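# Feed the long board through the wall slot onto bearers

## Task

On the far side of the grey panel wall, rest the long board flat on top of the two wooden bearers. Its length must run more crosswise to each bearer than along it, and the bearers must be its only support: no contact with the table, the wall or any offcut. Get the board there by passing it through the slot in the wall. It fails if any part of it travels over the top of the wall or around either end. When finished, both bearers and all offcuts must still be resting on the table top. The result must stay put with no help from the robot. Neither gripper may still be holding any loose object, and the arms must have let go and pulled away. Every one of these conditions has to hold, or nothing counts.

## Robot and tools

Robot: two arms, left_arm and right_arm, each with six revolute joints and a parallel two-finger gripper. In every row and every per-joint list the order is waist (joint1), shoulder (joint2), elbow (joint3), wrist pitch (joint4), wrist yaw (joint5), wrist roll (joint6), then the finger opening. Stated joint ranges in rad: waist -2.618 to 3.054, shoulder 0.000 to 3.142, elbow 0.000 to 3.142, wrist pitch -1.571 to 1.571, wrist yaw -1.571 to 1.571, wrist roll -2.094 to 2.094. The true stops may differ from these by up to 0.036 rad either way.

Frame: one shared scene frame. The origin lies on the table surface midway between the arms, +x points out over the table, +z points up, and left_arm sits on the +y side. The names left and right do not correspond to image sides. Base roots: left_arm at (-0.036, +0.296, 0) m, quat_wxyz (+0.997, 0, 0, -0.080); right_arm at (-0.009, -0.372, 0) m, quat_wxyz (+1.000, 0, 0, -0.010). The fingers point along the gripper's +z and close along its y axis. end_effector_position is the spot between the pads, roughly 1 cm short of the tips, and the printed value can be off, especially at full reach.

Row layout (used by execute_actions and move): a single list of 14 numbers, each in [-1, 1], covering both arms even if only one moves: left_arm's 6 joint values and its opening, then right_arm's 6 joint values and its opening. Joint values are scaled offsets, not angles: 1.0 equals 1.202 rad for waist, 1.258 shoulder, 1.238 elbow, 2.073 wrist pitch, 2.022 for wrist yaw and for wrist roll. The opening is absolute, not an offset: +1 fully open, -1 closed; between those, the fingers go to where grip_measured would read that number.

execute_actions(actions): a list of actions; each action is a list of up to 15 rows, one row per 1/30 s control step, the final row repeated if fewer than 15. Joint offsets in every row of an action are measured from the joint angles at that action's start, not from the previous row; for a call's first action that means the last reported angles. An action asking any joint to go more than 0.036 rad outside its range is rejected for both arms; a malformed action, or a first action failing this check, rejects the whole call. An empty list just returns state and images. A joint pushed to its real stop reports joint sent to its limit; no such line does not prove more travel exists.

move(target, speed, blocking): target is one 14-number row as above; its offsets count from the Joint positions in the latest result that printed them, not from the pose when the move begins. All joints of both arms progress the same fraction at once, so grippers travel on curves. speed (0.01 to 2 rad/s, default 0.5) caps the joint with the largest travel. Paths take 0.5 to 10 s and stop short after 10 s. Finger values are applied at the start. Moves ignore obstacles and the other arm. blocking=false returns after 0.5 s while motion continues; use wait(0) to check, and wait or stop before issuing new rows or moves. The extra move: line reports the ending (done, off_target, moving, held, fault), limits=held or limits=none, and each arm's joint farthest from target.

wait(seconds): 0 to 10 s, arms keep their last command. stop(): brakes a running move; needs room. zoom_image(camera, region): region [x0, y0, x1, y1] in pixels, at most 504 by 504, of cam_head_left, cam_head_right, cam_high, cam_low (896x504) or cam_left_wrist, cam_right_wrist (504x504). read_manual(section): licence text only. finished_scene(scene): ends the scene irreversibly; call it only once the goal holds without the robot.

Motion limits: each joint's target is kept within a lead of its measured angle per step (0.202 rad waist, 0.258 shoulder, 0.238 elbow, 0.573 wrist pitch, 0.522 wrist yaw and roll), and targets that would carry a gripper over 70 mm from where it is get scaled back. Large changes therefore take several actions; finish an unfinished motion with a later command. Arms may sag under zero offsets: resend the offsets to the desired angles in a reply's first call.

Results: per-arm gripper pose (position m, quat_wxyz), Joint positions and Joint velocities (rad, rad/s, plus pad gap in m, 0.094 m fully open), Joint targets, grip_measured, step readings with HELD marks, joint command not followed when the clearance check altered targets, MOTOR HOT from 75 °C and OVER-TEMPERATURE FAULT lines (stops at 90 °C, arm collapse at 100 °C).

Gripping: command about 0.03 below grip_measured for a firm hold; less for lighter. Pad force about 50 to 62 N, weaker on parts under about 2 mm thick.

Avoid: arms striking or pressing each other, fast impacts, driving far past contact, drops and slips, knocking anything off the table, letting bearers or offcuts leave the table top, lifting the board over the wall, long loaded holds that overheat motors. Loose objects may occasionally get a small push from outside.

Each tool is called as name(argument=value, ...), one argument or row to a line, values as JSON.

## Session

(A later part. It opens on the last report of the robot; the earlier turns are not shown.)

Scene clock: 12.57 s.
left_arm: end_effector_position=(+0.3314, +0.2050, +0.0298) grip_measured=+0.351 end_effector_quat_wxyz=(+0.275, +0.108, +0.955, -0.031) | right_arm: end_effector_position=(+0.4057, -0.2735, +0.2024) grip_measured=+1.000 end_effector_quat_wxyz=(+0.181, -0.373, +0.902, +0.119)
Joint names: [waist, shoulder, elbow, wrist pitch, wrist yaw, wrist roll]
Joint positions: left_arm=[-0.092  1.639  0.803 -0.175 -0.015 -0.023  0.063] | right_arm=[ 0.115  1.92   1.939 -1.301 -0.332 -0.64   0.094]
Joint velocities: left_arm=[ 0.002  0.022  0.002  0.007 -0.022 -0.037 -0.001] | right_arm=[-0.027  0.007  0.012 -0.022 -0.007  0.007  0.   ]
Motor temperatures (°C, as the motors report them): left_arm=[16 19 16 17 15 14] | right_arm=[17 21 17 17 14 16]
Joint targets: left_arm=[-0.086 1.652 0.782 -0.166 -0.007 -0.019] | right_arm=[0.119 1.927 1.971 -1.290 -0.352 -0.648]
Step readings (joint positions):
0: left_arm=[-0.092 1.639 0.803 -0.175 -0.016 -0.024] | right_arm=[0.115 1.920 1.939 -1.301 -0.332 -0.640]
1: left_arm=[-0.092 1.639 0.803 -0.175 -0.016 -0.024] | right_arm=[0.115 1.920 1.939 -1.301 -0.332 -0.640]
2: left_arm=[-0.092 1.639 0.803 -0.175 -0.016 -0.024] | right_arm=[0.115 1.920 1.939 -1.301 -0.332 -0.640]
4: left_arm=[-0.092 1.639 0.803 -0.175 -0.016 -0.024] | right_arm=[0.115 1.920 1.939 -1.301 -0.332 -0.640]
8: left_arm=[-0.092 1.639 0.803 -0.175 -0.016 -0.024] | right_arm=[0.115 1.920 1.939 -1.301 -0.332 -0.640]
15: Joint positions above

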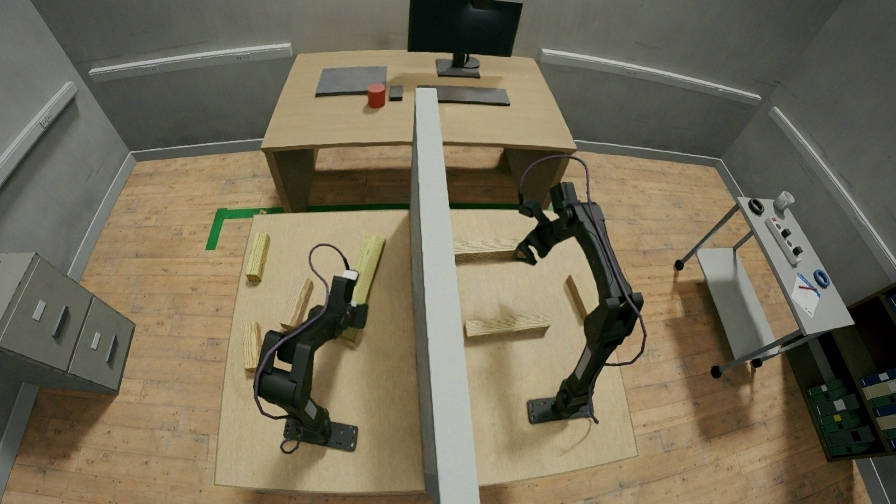

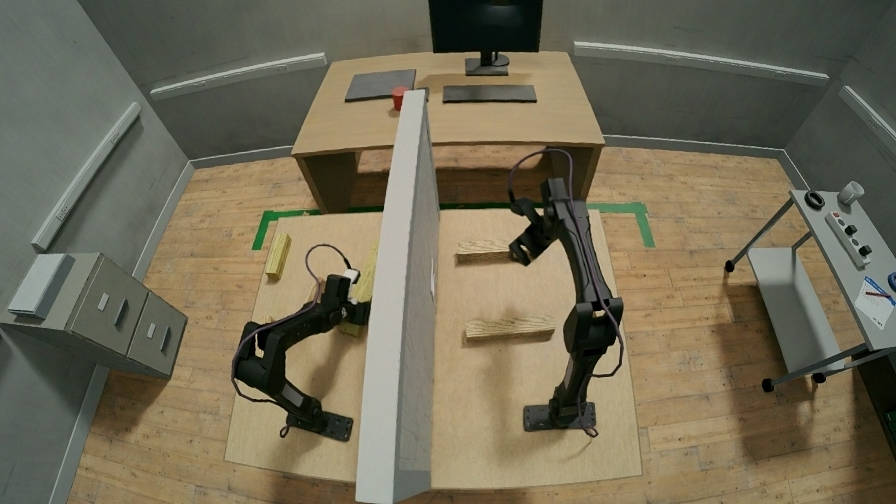

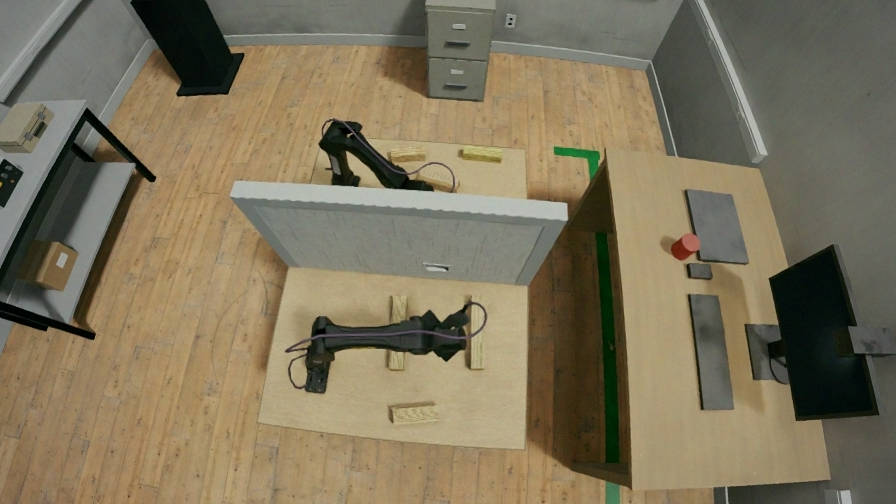

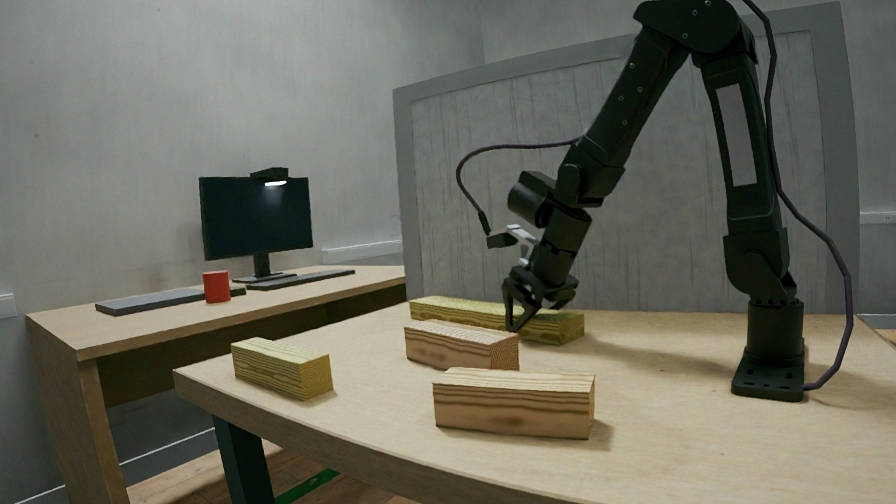

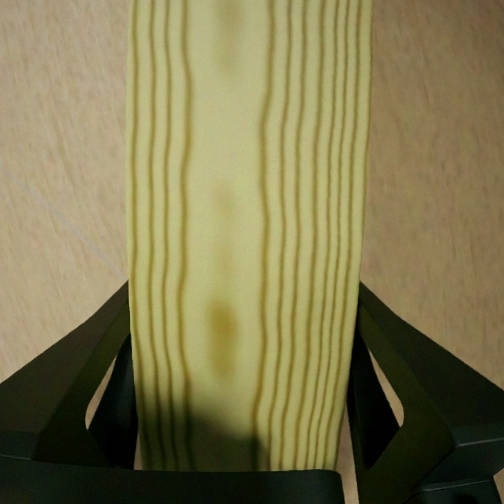

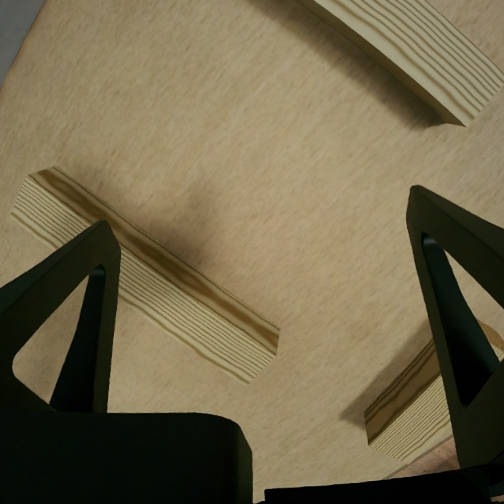

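execute_actions(
  actions=[
    [[0.0053,-0.0359,0.0344,-0.0098,0.0056,0.0045,0.17,0.0033,0.0056,0.0258,0.0053,-0.0099,-0.004,1.0],[0.0061,-0.0384,0.0381,-0.0159,0.0063,0.0058,0.17,0.0033,0.0056,0.0258,0.0053,-0.0099,-0.004,1.0],[0.0074,-0.0425,0.0442,-0.0240,0.0074,0.0074,0.17,0.0033,0.0056,0.0258,0.0053,-0.0099,-0.004,1.0],[0.0092,-0.0480,0.0523,-0.0338,0.0087,0.0094,0.17,0.0033,0.0056,0.0258,0.0053,-0.0099,-0.004,1.0],[0.0114,-0.0547,0.0622,-0.0449,0.0101,0.0117,0.17,0.0033,0.0056,0.0258,0.0053,-0.0099,-0.004,1.0],[0.0138,-0.0622,0.0733,-0.0568,0.0117,0.0141,0.17,0.0033,0.0056,0.0258,0.0053,-0.0099,-0.004,1.0],[0.0164,-0.0702,0.0852,-0.0689,0.0132,0.0166,0.17,0.0033,0.0056,0.0258,0.0053,-0.0099,-0.004,1.0],[0.0190,-0.0785,0.0973,-0.0808,0.0148,0.0190,0.17,0.0033,0.0056,0.0258,0.0053,-0.0099,-0.004,1.0],[0.0216,-0.0865,0.1092,-0.0919,0.0162,0.0213,0.17,0.0033,0.0056,0.0258,0.0053,-0.0099,-0.004,1.0],[0.0241,-0.0940,0.1203,-0.1017,0.0175,0.0233,0.17,0.0033,0.0056,0.0258,0.0053,-0.0099,-0.004,1.0],[0.0262,-0.1007,0.1302,-0.1098,0.0186,0.0249,0.17,0.0033,0.0056,0.0258,0.0053,-0.0099,-0.004,1.0],[0.0280,-0.1062,0.1383,-0.1159,0.0193,0.0262,0.17,0.0033,0.0056,0.0258,0.0053,-0.0099,-0.004,1.0],[0.0293,-0.1103,0.1444,-0.1196,0.0198,0.0269,0.17,0.0033,0.0056,0.0258,0.0053,-0.0099,-0.004,1.0],[0.0301,-0.1128,0.1481,-0.1209,0.0200,0.0272,0.17,0.0033,0.0056,0.0258,0.0053,-0.0099,-0.004,1.0],[0.0304,-0.1137,0.1494,-0.1209,0.0200,0.0272,0.17,0.0033,0.0056,0.0258,0.0053,-0.0099,-0.004,1.0]],
  ],
)

wait(
  seconds=0.3,
)

Scene clock: 16.00 s.
left_arm: end_effector_position=(+0.3225, +0.2133, +0.0718) grip_measured=+0.351 end_effector_quat_wxyz=(+0.248, +0.119, +0.961, -0.030) | right_arm: end_effector_position=(+0.4057, -0.2735, +0.2024) grip_measured=+1.000 end_effector_quat_wxyz=(+0.181, -0.373, +0.902, +0.119)
Joint names: [waist, shoulder, elbow, wrist pitch, wrist yaw, wrist roll]
Joint positions: left_arm=[-0.065  1.546  0.927 -0.446  0.008  0.018  0.063] | right_arm=[ 0.115  1.92   1.939 -1.301 -0.332 -0.641  0.094]
Joint velocities: left_arm=[ 0.022 -0.183  0.217 -0.315 -0.037  0.037 -0.003] | right_arm=[ 0.017  0.002 -0.007  0.007  0.007 -0.051  0.   ]
Motor temperatures (°C, as the motors report them): left_arm=[16 19 16 18 15 14] | right_arm=[17 22 17 17 14 16]
Joint targets: left_arm=[-0.055 1.496 0.988 -0.426 0.025 0.032] | right_arm=[0.119 1.927 1.971 -1.290 -0.352 -0.648]
Step readings (joint positions):
0: left_arm=[-0.092 1.639 0.803 -0.175 -0.015 -0.023] | right_arm=[0.115 1.920 1.939 -1.301 -0.332 -0.640]
1: left_arm=[-0.092 1.638 0.803 -0.176 -0.015 -0.023] | right_arm=[0.115 1.920 1.939 -1.301 -0.332 -0.640]
2: left_arm=[-0.092 1.635 0.803 -0.181 -0.014 -0.023] | right_arm=[0.115 1.920 1.939 -1.301 -0.332 -0.640]
4: left_arm=[-0.091 1.628 0.810 -0.202 -0.013 -0.022] | right_arm=[0.115 1.920 1.939 -1.301 -0.332 -0.640]
8: left_arm=[-0.084 1.603 0.850 -0.292 -0.005 -0.006] | right_arm=[0.115 1.920 1.939 -1.301 -0.332 -0.641]
15: Joint positions above

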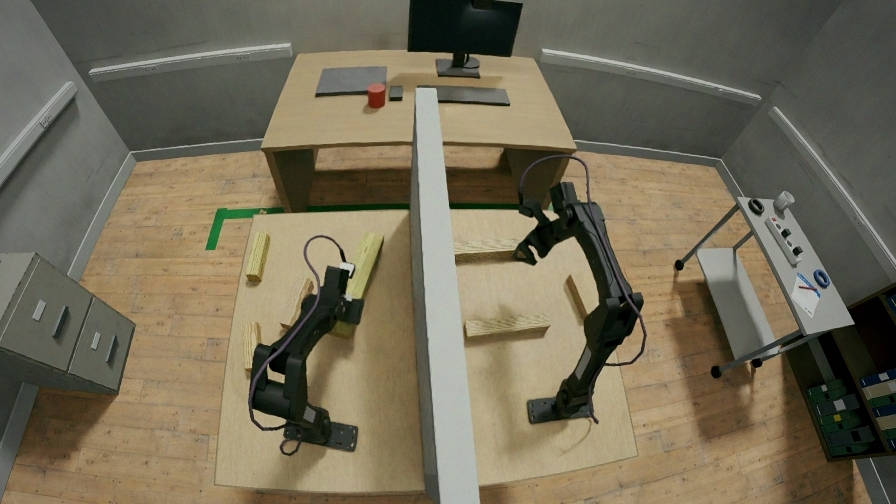

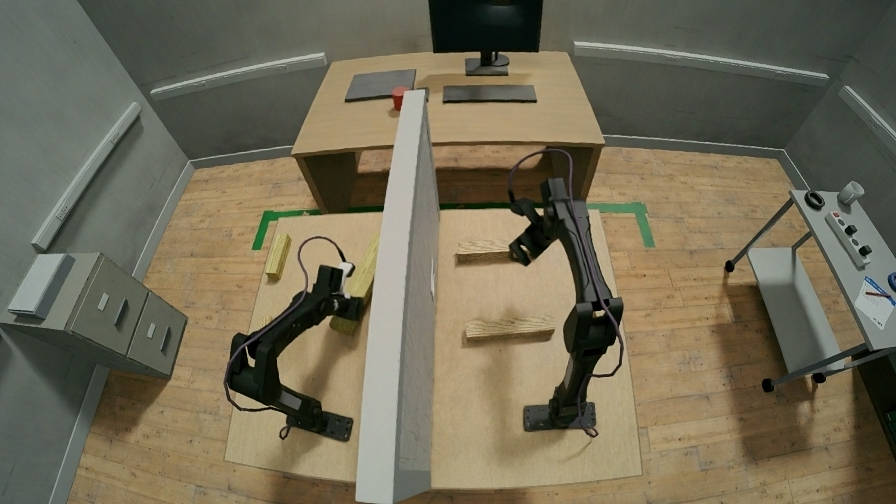

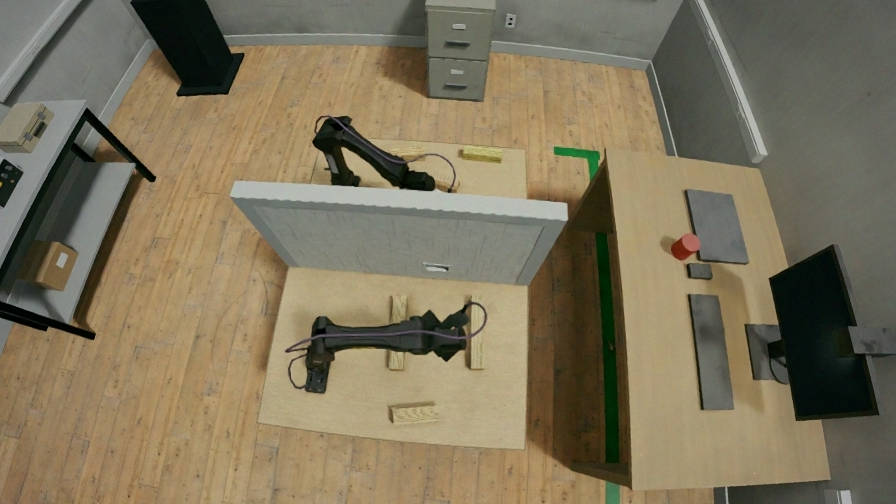

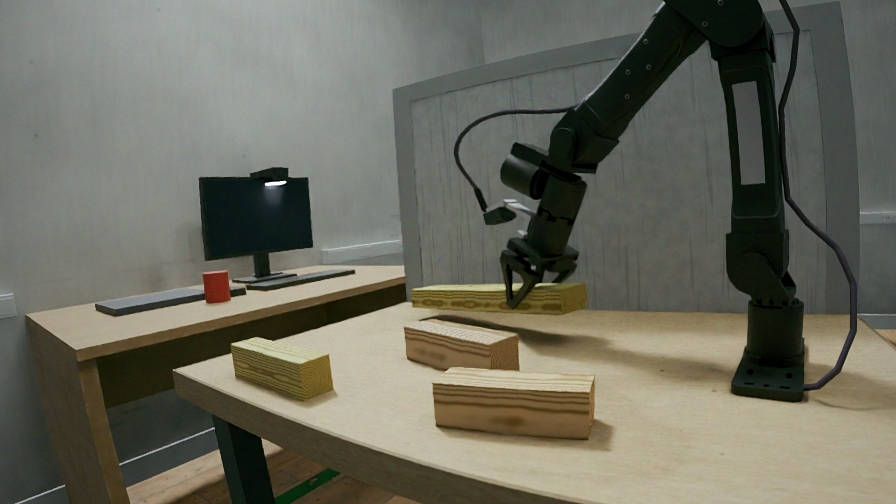

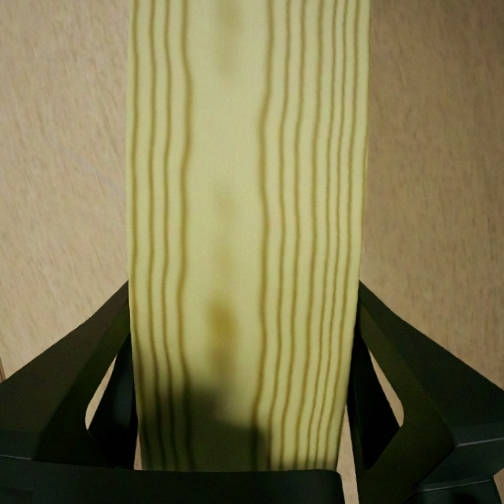

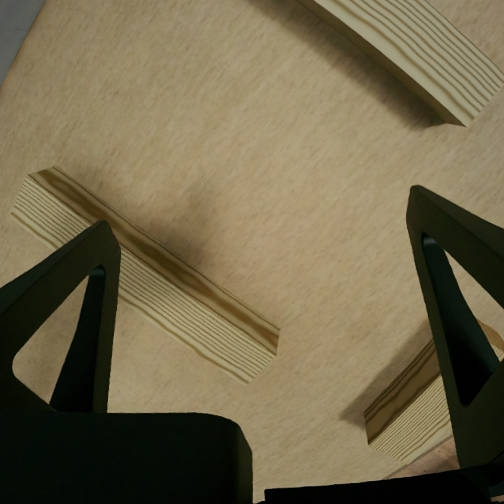

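Scene clock: 16.30 s.
left_arm: end_effector_position=(+0.3193, +0.2138, +0.0759) grip_measured=+0.351 end_effector_quat_wxyz=(+0.242, +0.122, +0.962, -0.030) | right_arm: end_effector_position=(+0.4057, -0.2735, +0.2024) grip_measured=+1.000 end_effector_quat_wxyz=(+0.181, -0.373, +0.902, +0.119)
Joint names: [waist, shoulder, elbow, wrist pitch, wrist yaw, wrist roll]
Joint positions: left_arm=[-0.063  1.536  0.941 -0.483  0.013  0.026  0.063] | right_arm=[ 0.115  1.92   1.939 -1.301 -0.332 -0.641  0.094]
Joint velocities: left_arm=[-0.007 -0.007  0.012 -0.066  0.051 -0.007 -0.   ] | right_arm=[-0.017 -0.007  0.002 -0.095 -0.022  0.051  0.   ]
Motor temperatures (°C, as the motors report them): left_arm=[16 19 16 18 15 14] | right_arm=[17 22 17 17 14 16]
Joint targets: left_arm=[-0.055 1.496 0.988 -0.425 0.025 0.031] | right_arm=[0.119 1.927 1.971 -1.290 -0.352 -0.648]
wait: 0.30 s; no rest

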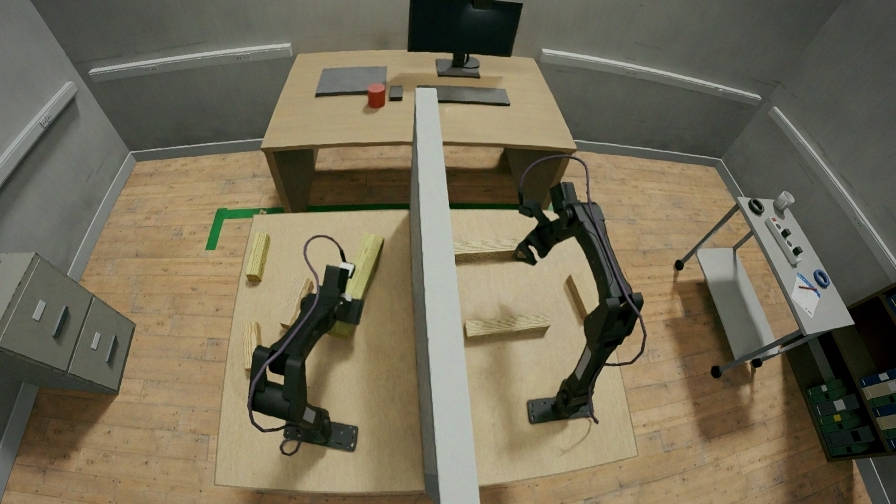

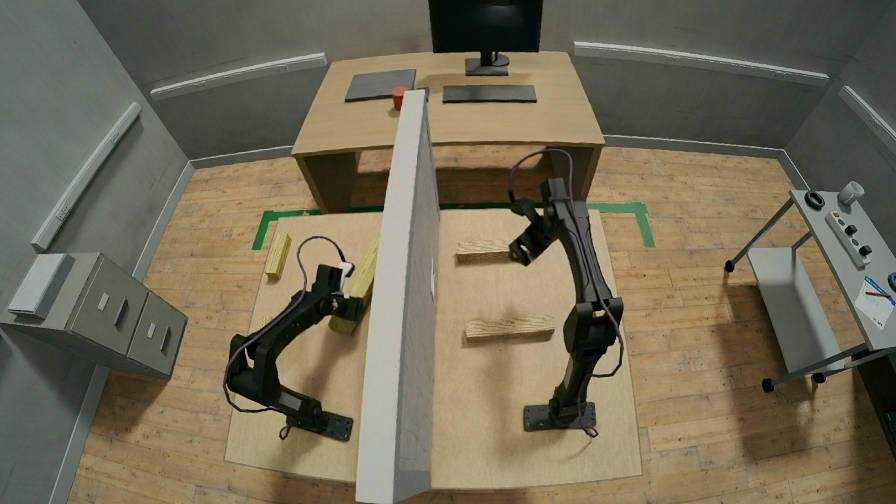

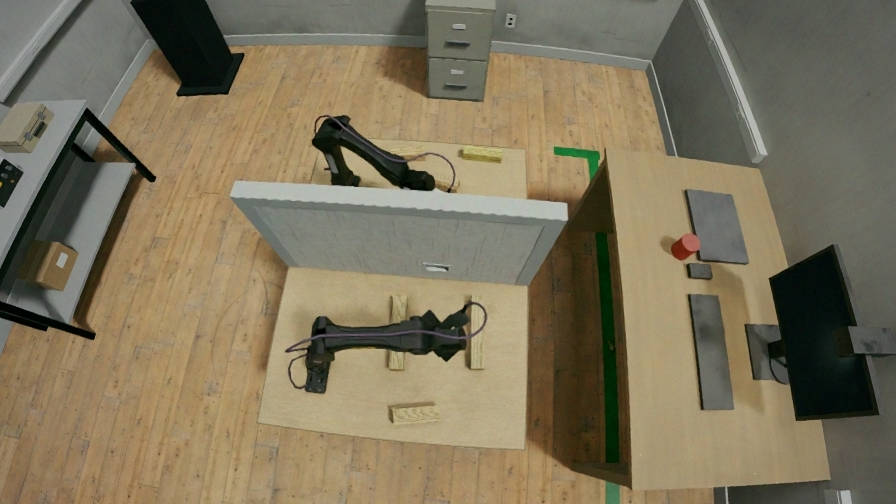

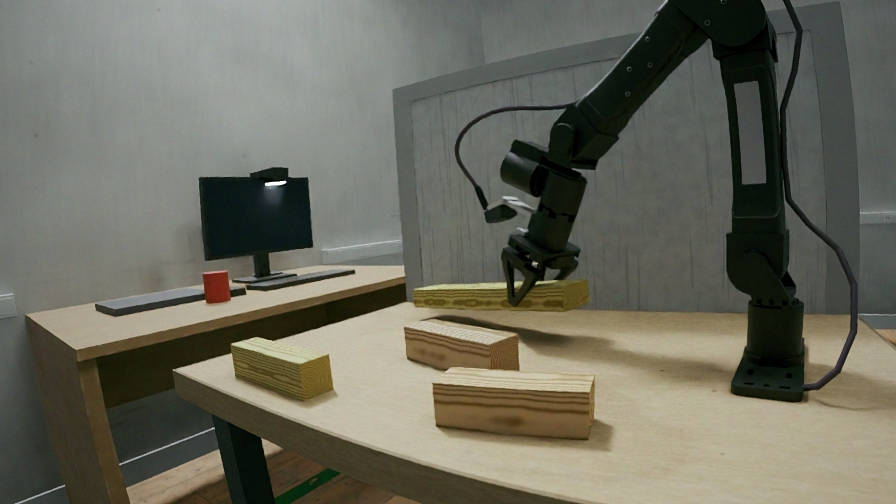

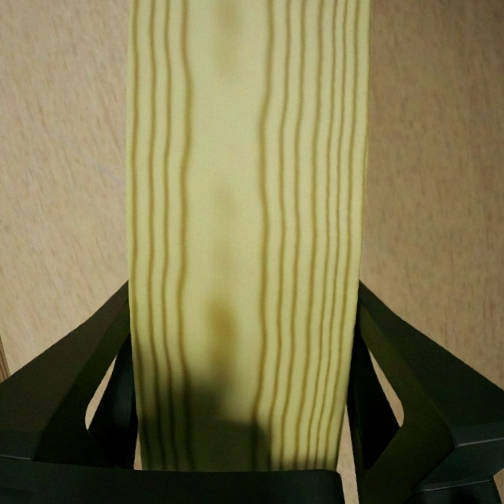

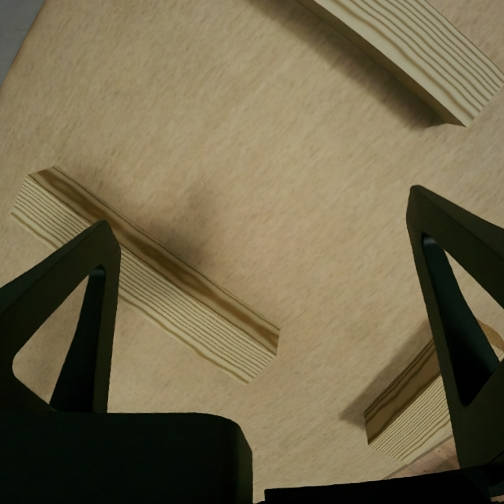

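execute_actions(
  actions=[
    [[0.0064,-0.0033,0.0387,0.0257,0.0066,0.0050,0.17,0.0033,0.0056,0.0258,0.0053,-0.0099,-0.0035,1.0],[0.0105,-0.0035,0.0408,0.0249,0.0100,0.0095,0.17,0.0033,0.0056,0.0258,0.0053,-0.0099,-0.0035,1.0],[0.0173,-0.0039,0.0444,0.0234,0.0157,0.0169,0.17,0.0033,0.0056,0.0258,0.0053,-0.0099,-0.0035,1.0],[0.0266,-0.0042,0.0494,0.0213,0.0235,0.0272,0.17,0.0033,0.0056,0.0258,0.0053,-0.0099,-0.0035,1.0],[0.0383,-0.0043,0.0559,0.0185,0.0331,0.0403,0.17,0.0033,0.0056,0.0258,0.0053,-0.0099,-0.0035,1.0],[0.0520,-0.0041,0.0639,0.0149,0.0446,0.0560,0.17,0.0033,0.0056,0.0258,0.0053,-0.0099,-0.0035,1.0],[0.0677,-0.0033,0.0735,0.0104,0.0575,0.0741,0.17,0.0033,0.0056,0.0258,0.0053,-0.0099,-0.0035,1.0],[0.0848,-0.0017,0.0845,0.0049,0.0716,0.0945,0.17,0.0033,0.0056,0.0258,0.0053,-0.0099,-0.0035,1.0],[0.1032,0.0028,0.0972,-0.0016,0.0867,0.1170,0.17,0.0033,0.0056,0.0258,0.0053,-0.0099,-0.0035,1.0],[0.1225,0.0065,0.1114,-0.0092,0.1024,0.1413,0.17,0.0033,0.0056,0.0258,0.0053,-0.0099,-0.0035,1.0],[0.1424,0.0136,0.1270,-0.0179,0.1185,0.1671,0.17,0.0033,0.0056,0.0258,0.0053,-0.0099,-0.0035,1.0],[0.1626,0.0201,0.1441,-0.0278,0.1347,0.1942,0.17,0.0033,0.0056,0.0258,0.0053,-0.0099,-0.0035,1.0],[0.1827,0.0281,0.1625,-0.0388,0.1507,0.2222,0.17,0.0033,0.0056,0.0258,0.0053,-0.0099,-0.0035,1.0],[0.2025,0.0378,0.1820,-0.0509,0.1664,0.2510,0.17,0.0033,0.0056,0.0258,0.0053,-0.0099,-0.0035,1.0],[0.2218,0.0489,0.2026,-0.0640,0.1815,0.2801,0.17,0.0033,0.0056,0.0258,0.0053,-0.0099,-0.0035,1.0]],
    [[0.0805,0.0357,0.1015,-0.0268,0.0798,0.1186,0.17,0.0033,0.0056,0.0258,0.0053,-0.0099,-0.0035,1.0],[0.0979,0.0495,0.1234,-0.0415,0.0932,0.1474,0.17,0.0033,0.0056,0.0258,0.0053,-0.0099,-0.0035,1.0],[0.1142,0.0644,0.1455,-0.0566,0.1055,0.1757,0.17,0.0033,0.0056,0.0258,0.0053,-0.0099,-0.0035,1.0],[0.1293,0.0800,0.1676,-0.0720,0.1166,0.2031,0.17,0.0033,0.0056,0.0258,0.0053,-0.0099,-0.0035,1.0],[0.1430,0.0961,0.1893,-0.0874,0.1267,0.2293,0.17,0.0033,0.0056,0.0258,0.0053,-0.0099,-0.0035,1.0],[0.1553,0.1123,0.2103,-0.1025,0.1356,0.2539,0.17,0.0033,0.0056,0.0258,0.0053,-0.0099,-0.0035,1.0],[0.1662,0.1281,0.2303,-0.1170,0.1433,0.2768,0.17,0.0033,0.0056,0.0258,0.0053,-0.0099,-0.0035,1.0],[0.1757,0.1433,0.2488,-0.1307,0.1499,0.2977,0.17,0.0033,0.0056,0.0258,0.0053,-0.0099,-0.0035,1.0],[0.1838,0.1575,0.2657,-0.1432,0.1555,0.3162,0.17,0.0033,0.0056,0.0258,0.0053,-0.0099,-0.0035,1.0],[0.1906,0.1701,0.2805,-0.1543,0.1601,0.3323,0.17,0.0033,0.0056,0.0258,0.0053,-0.0099,-0.0035,1.0],[0.1961,0.1810,0.2931,-0.1638,0.1637,0.3458,0.17,0.0033,0.0056,0.0258,0.0053,-0.0099,-0.0035,1.0],[0.2003,0.1898,0.3031,-0.1714,0.1665,0.3564,0.17,0.0033,0.0056,0.0258,0.0053,-0.0099,-0.0035,1.0],[0.2032,0.1963,0.3104,-0.1770,0.1684,0.3640,0.17,0.0033,0.0056,0.0258,0.0053,-0.0099,-0.0035,1.0],[0.2050,0.2003,0.3148,-0.1804,0.1695,0.3687,0.17,0.0033,0.0056,0.0258,0.0053,-0.0099,-0.0035,1.0],[0.2056,0.2016,0.3163,-0.1815,0.1699,0.3702,0.17,0.0033,0.0056,0.0258,0.0053,-0.0099,-0.0035,1.0]],
  ],
)

wait(
  seconds=0.3,
)

Scene clock: 22.97 s.
left_arm: end_effector_position=(+0.3611, +0.3103, +0.1071) grip_measured=+0.350 end_effector_quat_wxyz=(+0.223, +0.398, +0.882, -0.121) | right_arm: end_effector_position=(+0.4057, -0.2735, +0.2024) grip_measured=+1.000 end_effector_quat_wxyz=(+0.181, -0.373, +0.902, +0.119)
Joint names: [waist, shoulder, elbow, wrist pitch, wrist yaw, wrist roll]
Joint positions: left_arm=[ 0.397  1.84   1.431 -0.939  0.467  1.031  0.063] | right_arm=[ 0.115  1.92   1.939 -1.301 -0.332 -0.641  0.094]
Joint velocities: left_arm=[ 0.032  0.203  0.144 -0.418  0.125  0.681 -0.001] | right_arm=[ 0.002 -0.007 -0.002  0.037  0.037 -0.022  0.   ]
Motor temperatures (°C, as the motors report them): left_arm=[16 20 17 19 15 14] | right_arm=[17 22 18 18 14 16]
Joint targets: left_arm=[0.404 1.837 1.490 -0.983 0.576 1.132] | right_arm=[0.119 1.927 1.971 -1.290 -0.352 -0.648]
Step readings (joint positions; steps 1 to 15: 1st action; 16 to 30: 2nd action):
0: left_arm=[-0.063 1.536 0.941 -0.492 0.013 0.027] | right_arm=[0.115 1.920 1.939 -1.301 -0.332 -0.641]
1: left_arm=[-0.063 1.536 0.941 -0.492 0.013 0.028] | right_arm=[0.115 1.920 1.939 -1.301 -0.332 -0.641]
2: left_arm=[-0.062 1.536 0.941 -0.493 0.014 0.030] | right_arm=[0.115 1.920 1.939 -1.301 -0.332 -0.641]
4: left_arm=[-0.056 1.536 0.941 -0.495 0.024 0.042] | right_arm=[0.115 1.920 1.939 -1.301 -0.332 -0.641]
8: left_arm=[-0.007 1.536 0.963 -0.526 0.077 0.113] | right_arm=[0.115 1.920 1.939 -1.301 -0.332 -0.641]
15: left_arm=[0.157 1.583 1.099 -0.607 0.233 0.384] | right_arm=[0.115 1.920 1.939 -1.301 -0.332 -0.641]
16: left_arm=[0.184 1.597 1.126 -0.627 0.259 0.431] | right_arm=[0.115 1.920 1.939 -1.301 -0.332 -0.641]
17: left_arm=[0.213 1.614 1.157 -0.649 0.286 0.479] | right_arm=[0.115 1.920 1.939 -1.301 -0.332 -0.641]
19: left_arm=[0.268 1.653 1.216 -0.693 0.329 0.579] | right_arm=[0.115 1.920 1.939 -1.301 -0.332 -0.641]
23: left_arm=[0.350 1.735 1.324 -0.790 0.395 0.777] | right_arm=[0.115 1.920 1.939 -1.301 -0.332 -0.641]
30: Joint positions above

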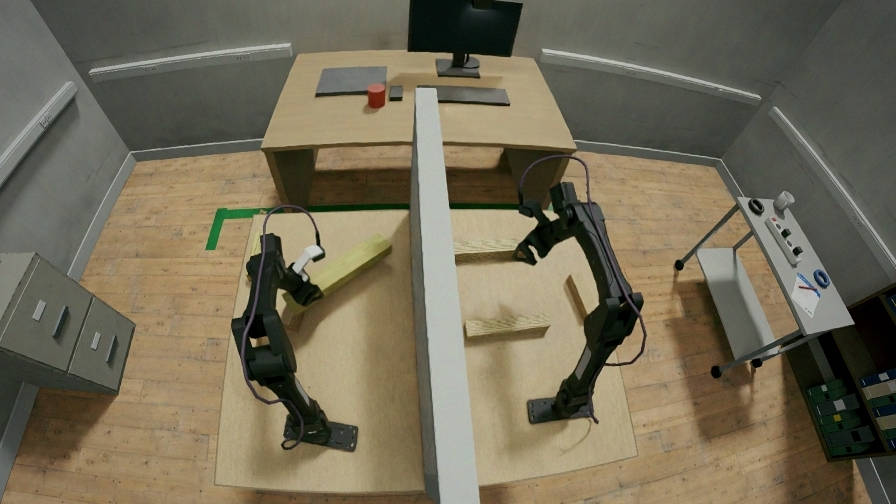

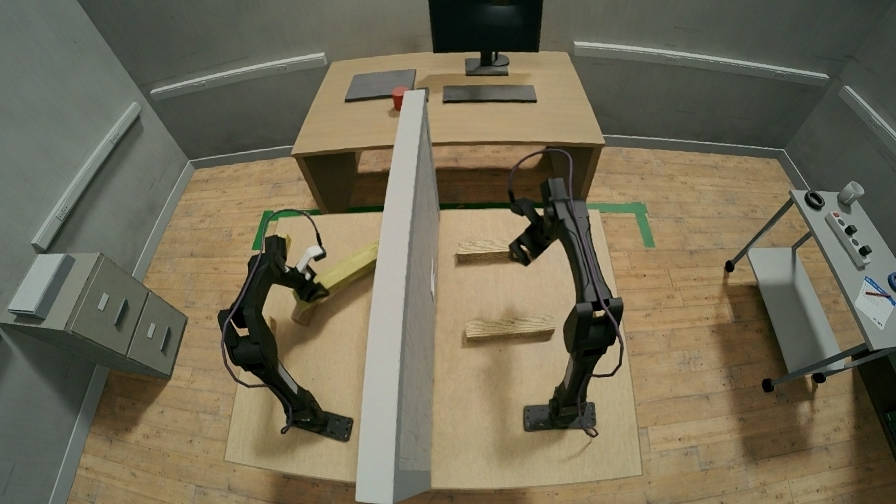

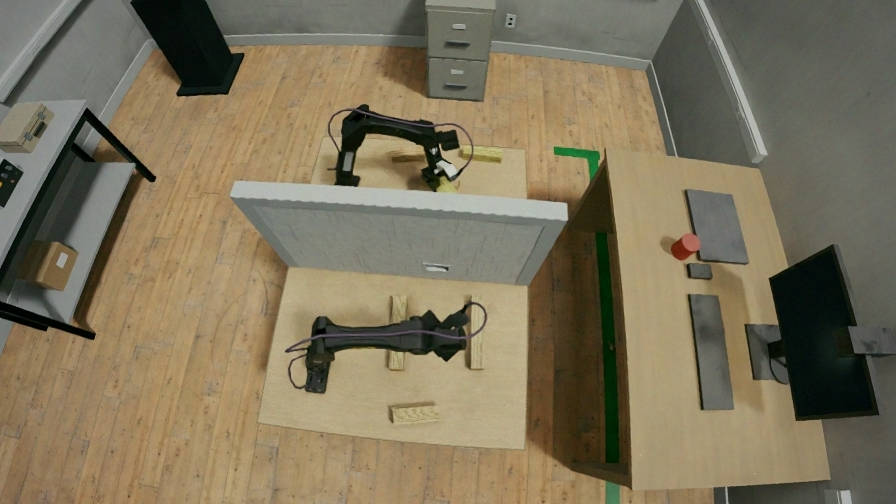

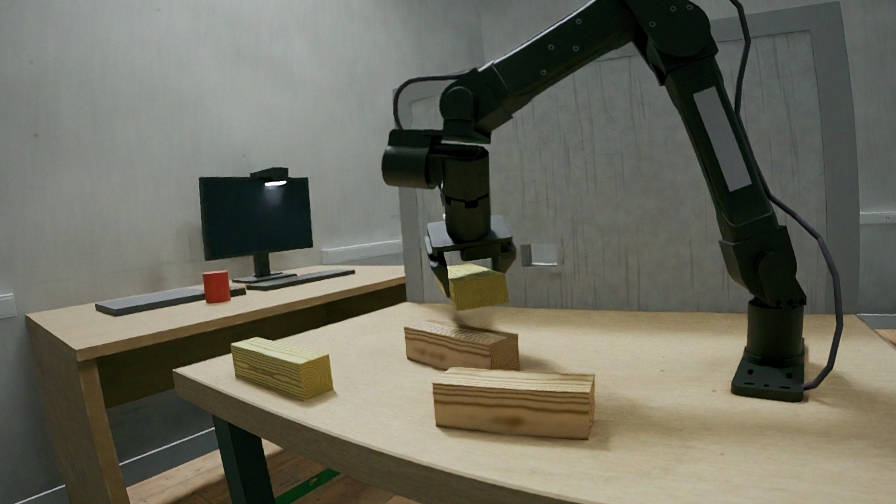

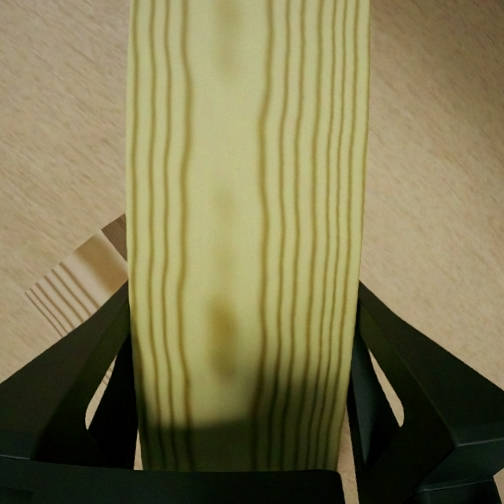

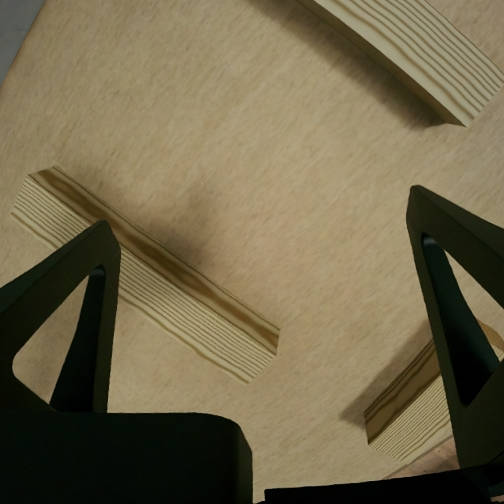

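Scene clock: 23.27 s.
left_arm: end_effector_position=(+0.3524, +0.3050, +0.1065) grip_measured=+0.350 end_effector_quat_wxyz=(+0.216, +0.429, +0.867, -0.136) | right_arm: end_effector_position=(+0.4057, -0.2735, +0.2024) grip_measured=+1.000 end_effector_quat_wxyz=(+0.181, -0.373, +0.902, +0.119)
Joint names: [waist, shoulder, elbow, wrist pitch, wrist yaw, wrist roll]
Joint positions: left_arm=[ 0.399  1.847  1.44  -0.991  0.489  1.114  0.063] | right_arm=[ 0.115  1.92   1.939 -1.301 -0.332 -0.641  0.094]
Joint velocities: left_arm=[ 0.007 -0.022  0.007 -0.066  0.022  0.081 -0.001] | right_arm=[-0.017 -0.002 -0.007  0.037 -0.022 -0.051  0.   ]
Motor temperatures (°C, as the motors report them): left_arm=[16 20 17 19 15 14] | right_arm=[17 22 18 18 14 16]
Joint targets: left_arm=[0.405 1.837 1.490 -0.984 0.576 1.133] | right_arm=[0.119 1.927 1.971 -1.290 -0.352 -0.648]
wait: 0.30 s; no rest

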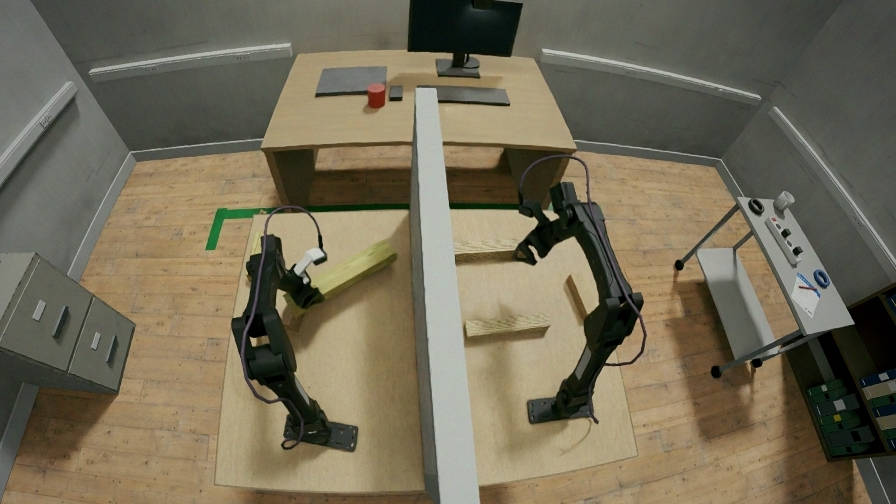

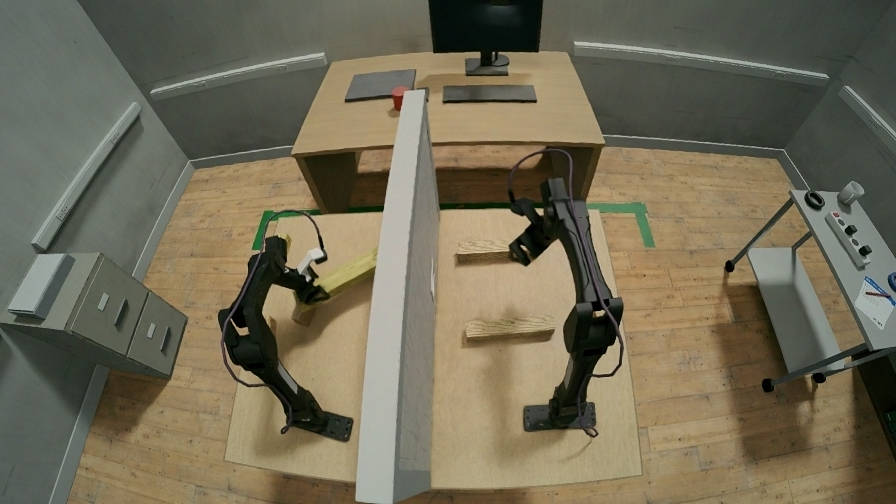

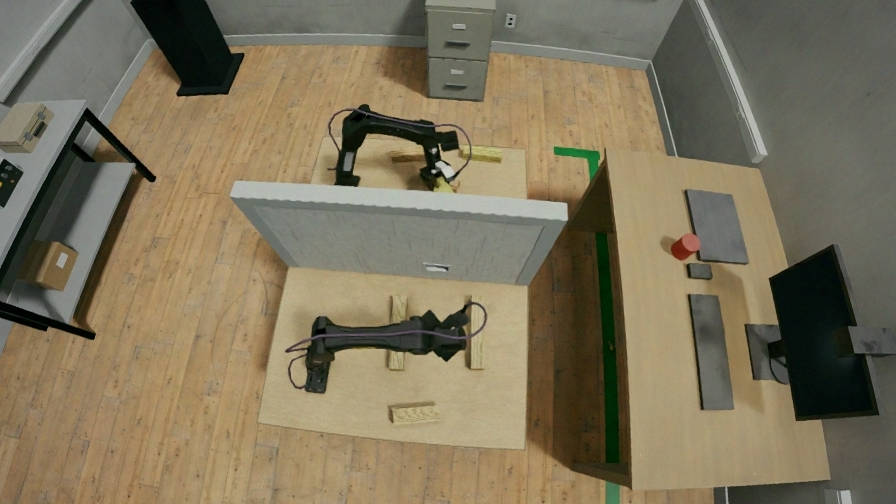

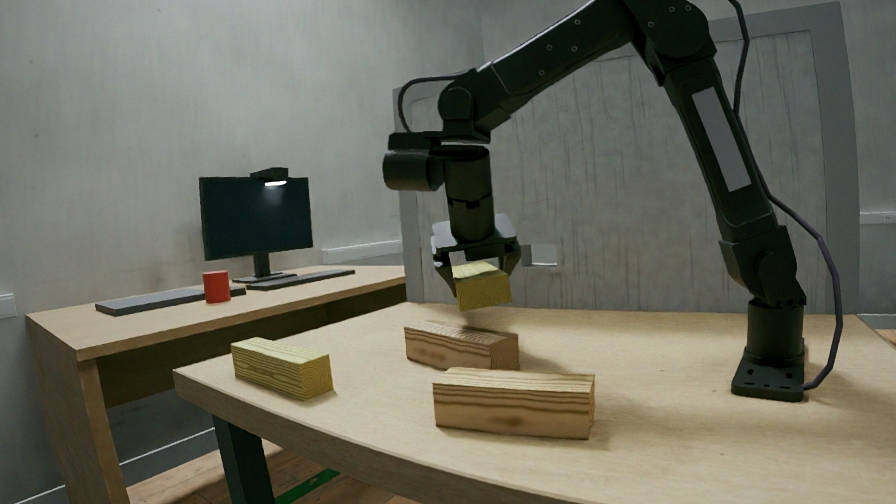

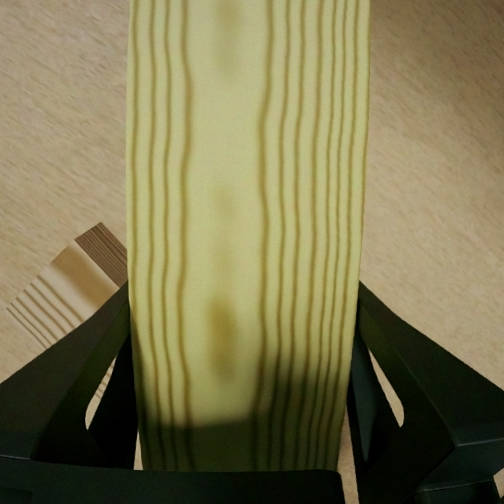

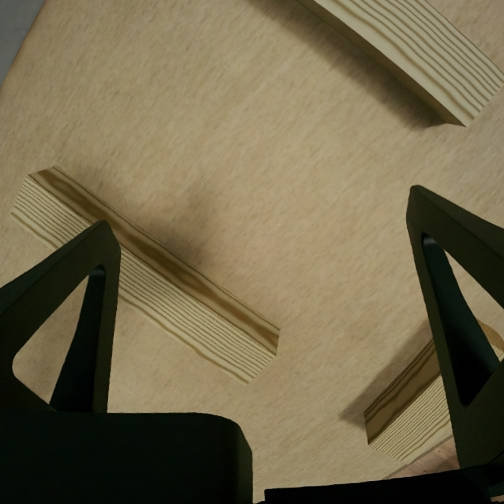

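move(
  target=[0.0108, 0.2925, 0.5129, -0.2783, 0.0663, 0.3724, 0.17, 0.2317, 0.1157, 0.0498, 0.0256, -0.1013, -0.2519, 1.0],
  speed=0.85,
)

Scene clock: 25.40 s.
left_arm: end_effector_position=(+0.3738, +0.3049, +0.1214) grip_measured=+0.349 end_effector_quat_wxyz=(+0.195, +0.683, +0.678, -0.189) | right_arm: end_effector_position=(+0.3724, -0.1290, +0.1694) grip_measured=+1.000 end_effector_quat_wxyz=(-0.195, +0.681, -0.679, -0.191)
Joint names: [waist, shoulder, elbow, wrist pitch, wrist yaw, wrist roll]
Joint positions: left_arm=[ 0.403  2.219  2.033 -1.523  0.534  1.86   0.063] | right_arm=[ 0.392  2.059  1.969 -1.256 -0.51  -1.143  0.094]
Joint velocities: left_arm=[-0.007 -0.027  0.012 -0.007 -0.037 -0.007 -0.   ] | right_arm=[-0.007  0.017 -0.002 -0.007 -0.022 -0.022  0.   ]
Motor temperatures (°C, as the motors report them): left_arm=[16 20 18 18 15 14] | right_arm=[17 22 18 18 14 16]
Joint targets: left_arm=[0.411 2.215 2.075 -1.568 0.623 1.866] | right_arm=[0.394 2.066 2.000 -1.248 -0.536 -1.150]
move: off_target (left_arm, right_arm); limits=none; left_arm: farthest joint: the wrist yaw, 0.089 radians from its target (0.132 radians at the start); right_arm: farthest joint: the elbow, 0.032 radians from its target (0.062 radians at the start)

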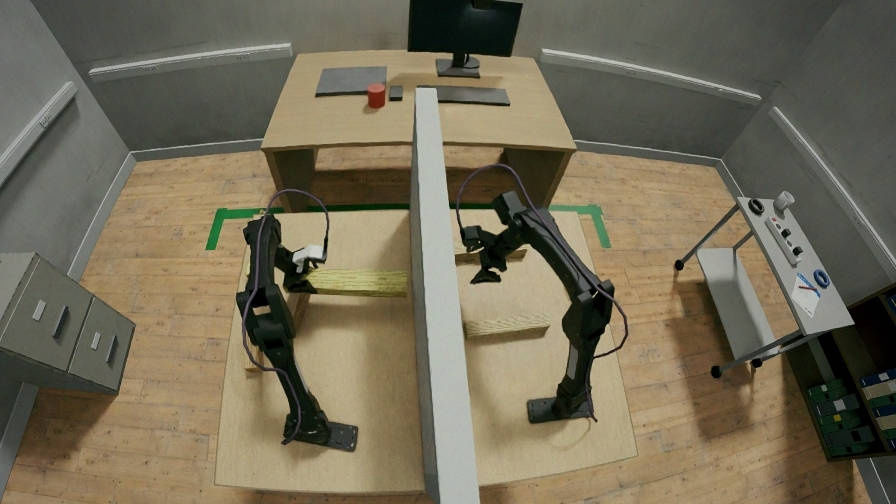

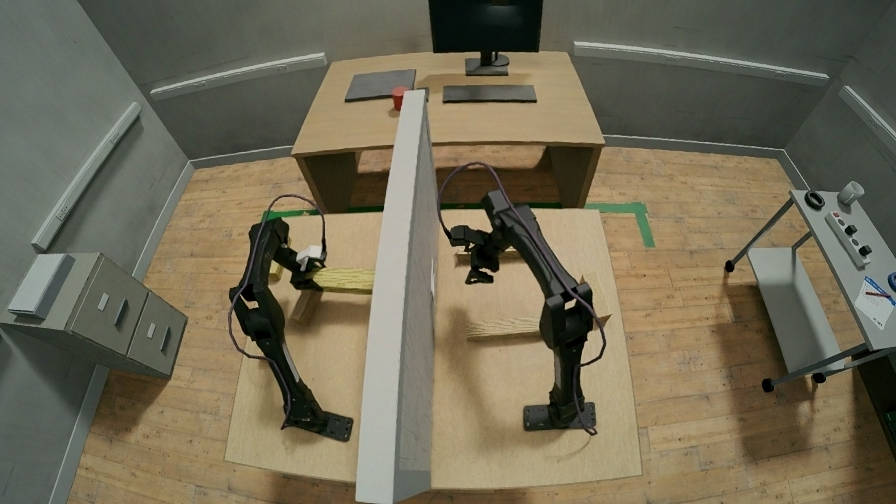

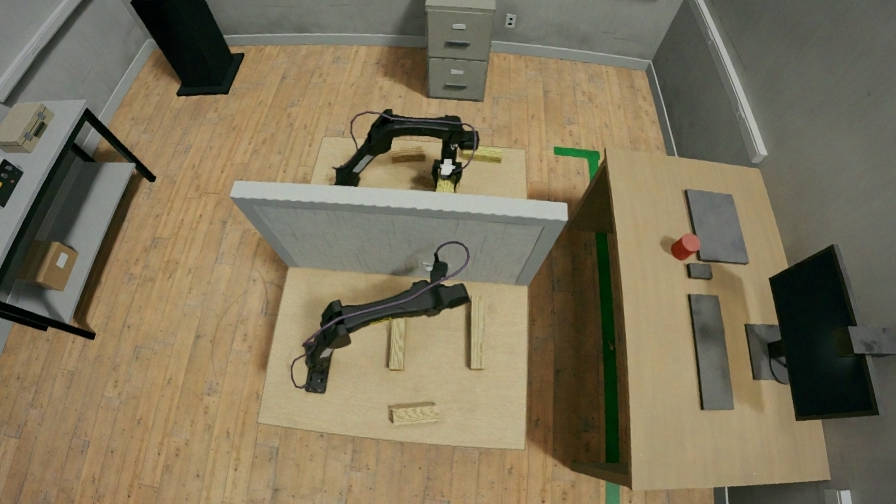

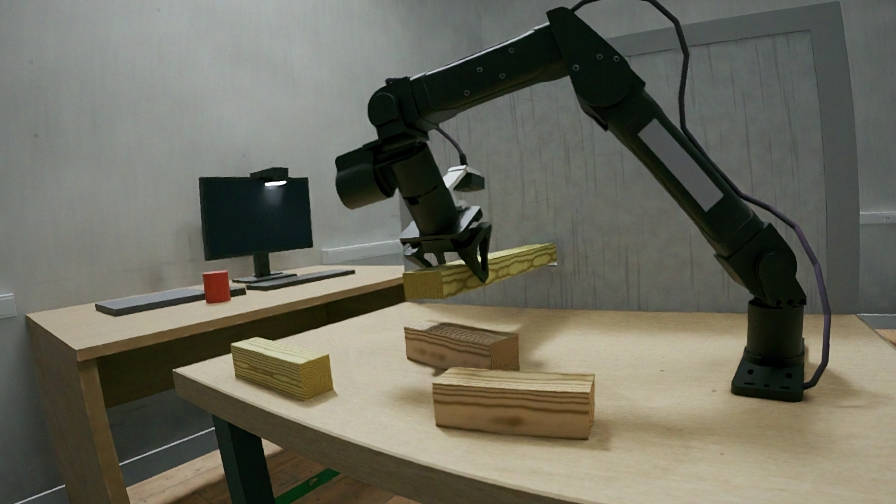

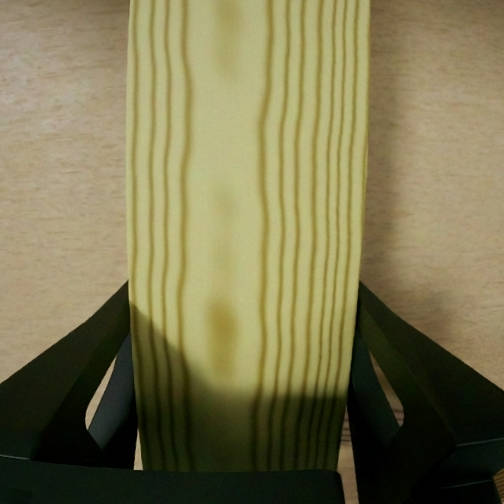

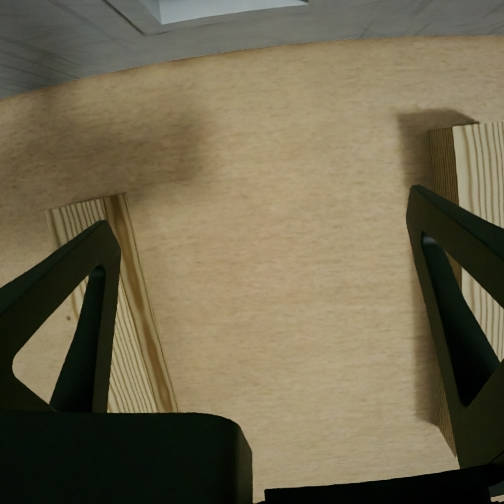

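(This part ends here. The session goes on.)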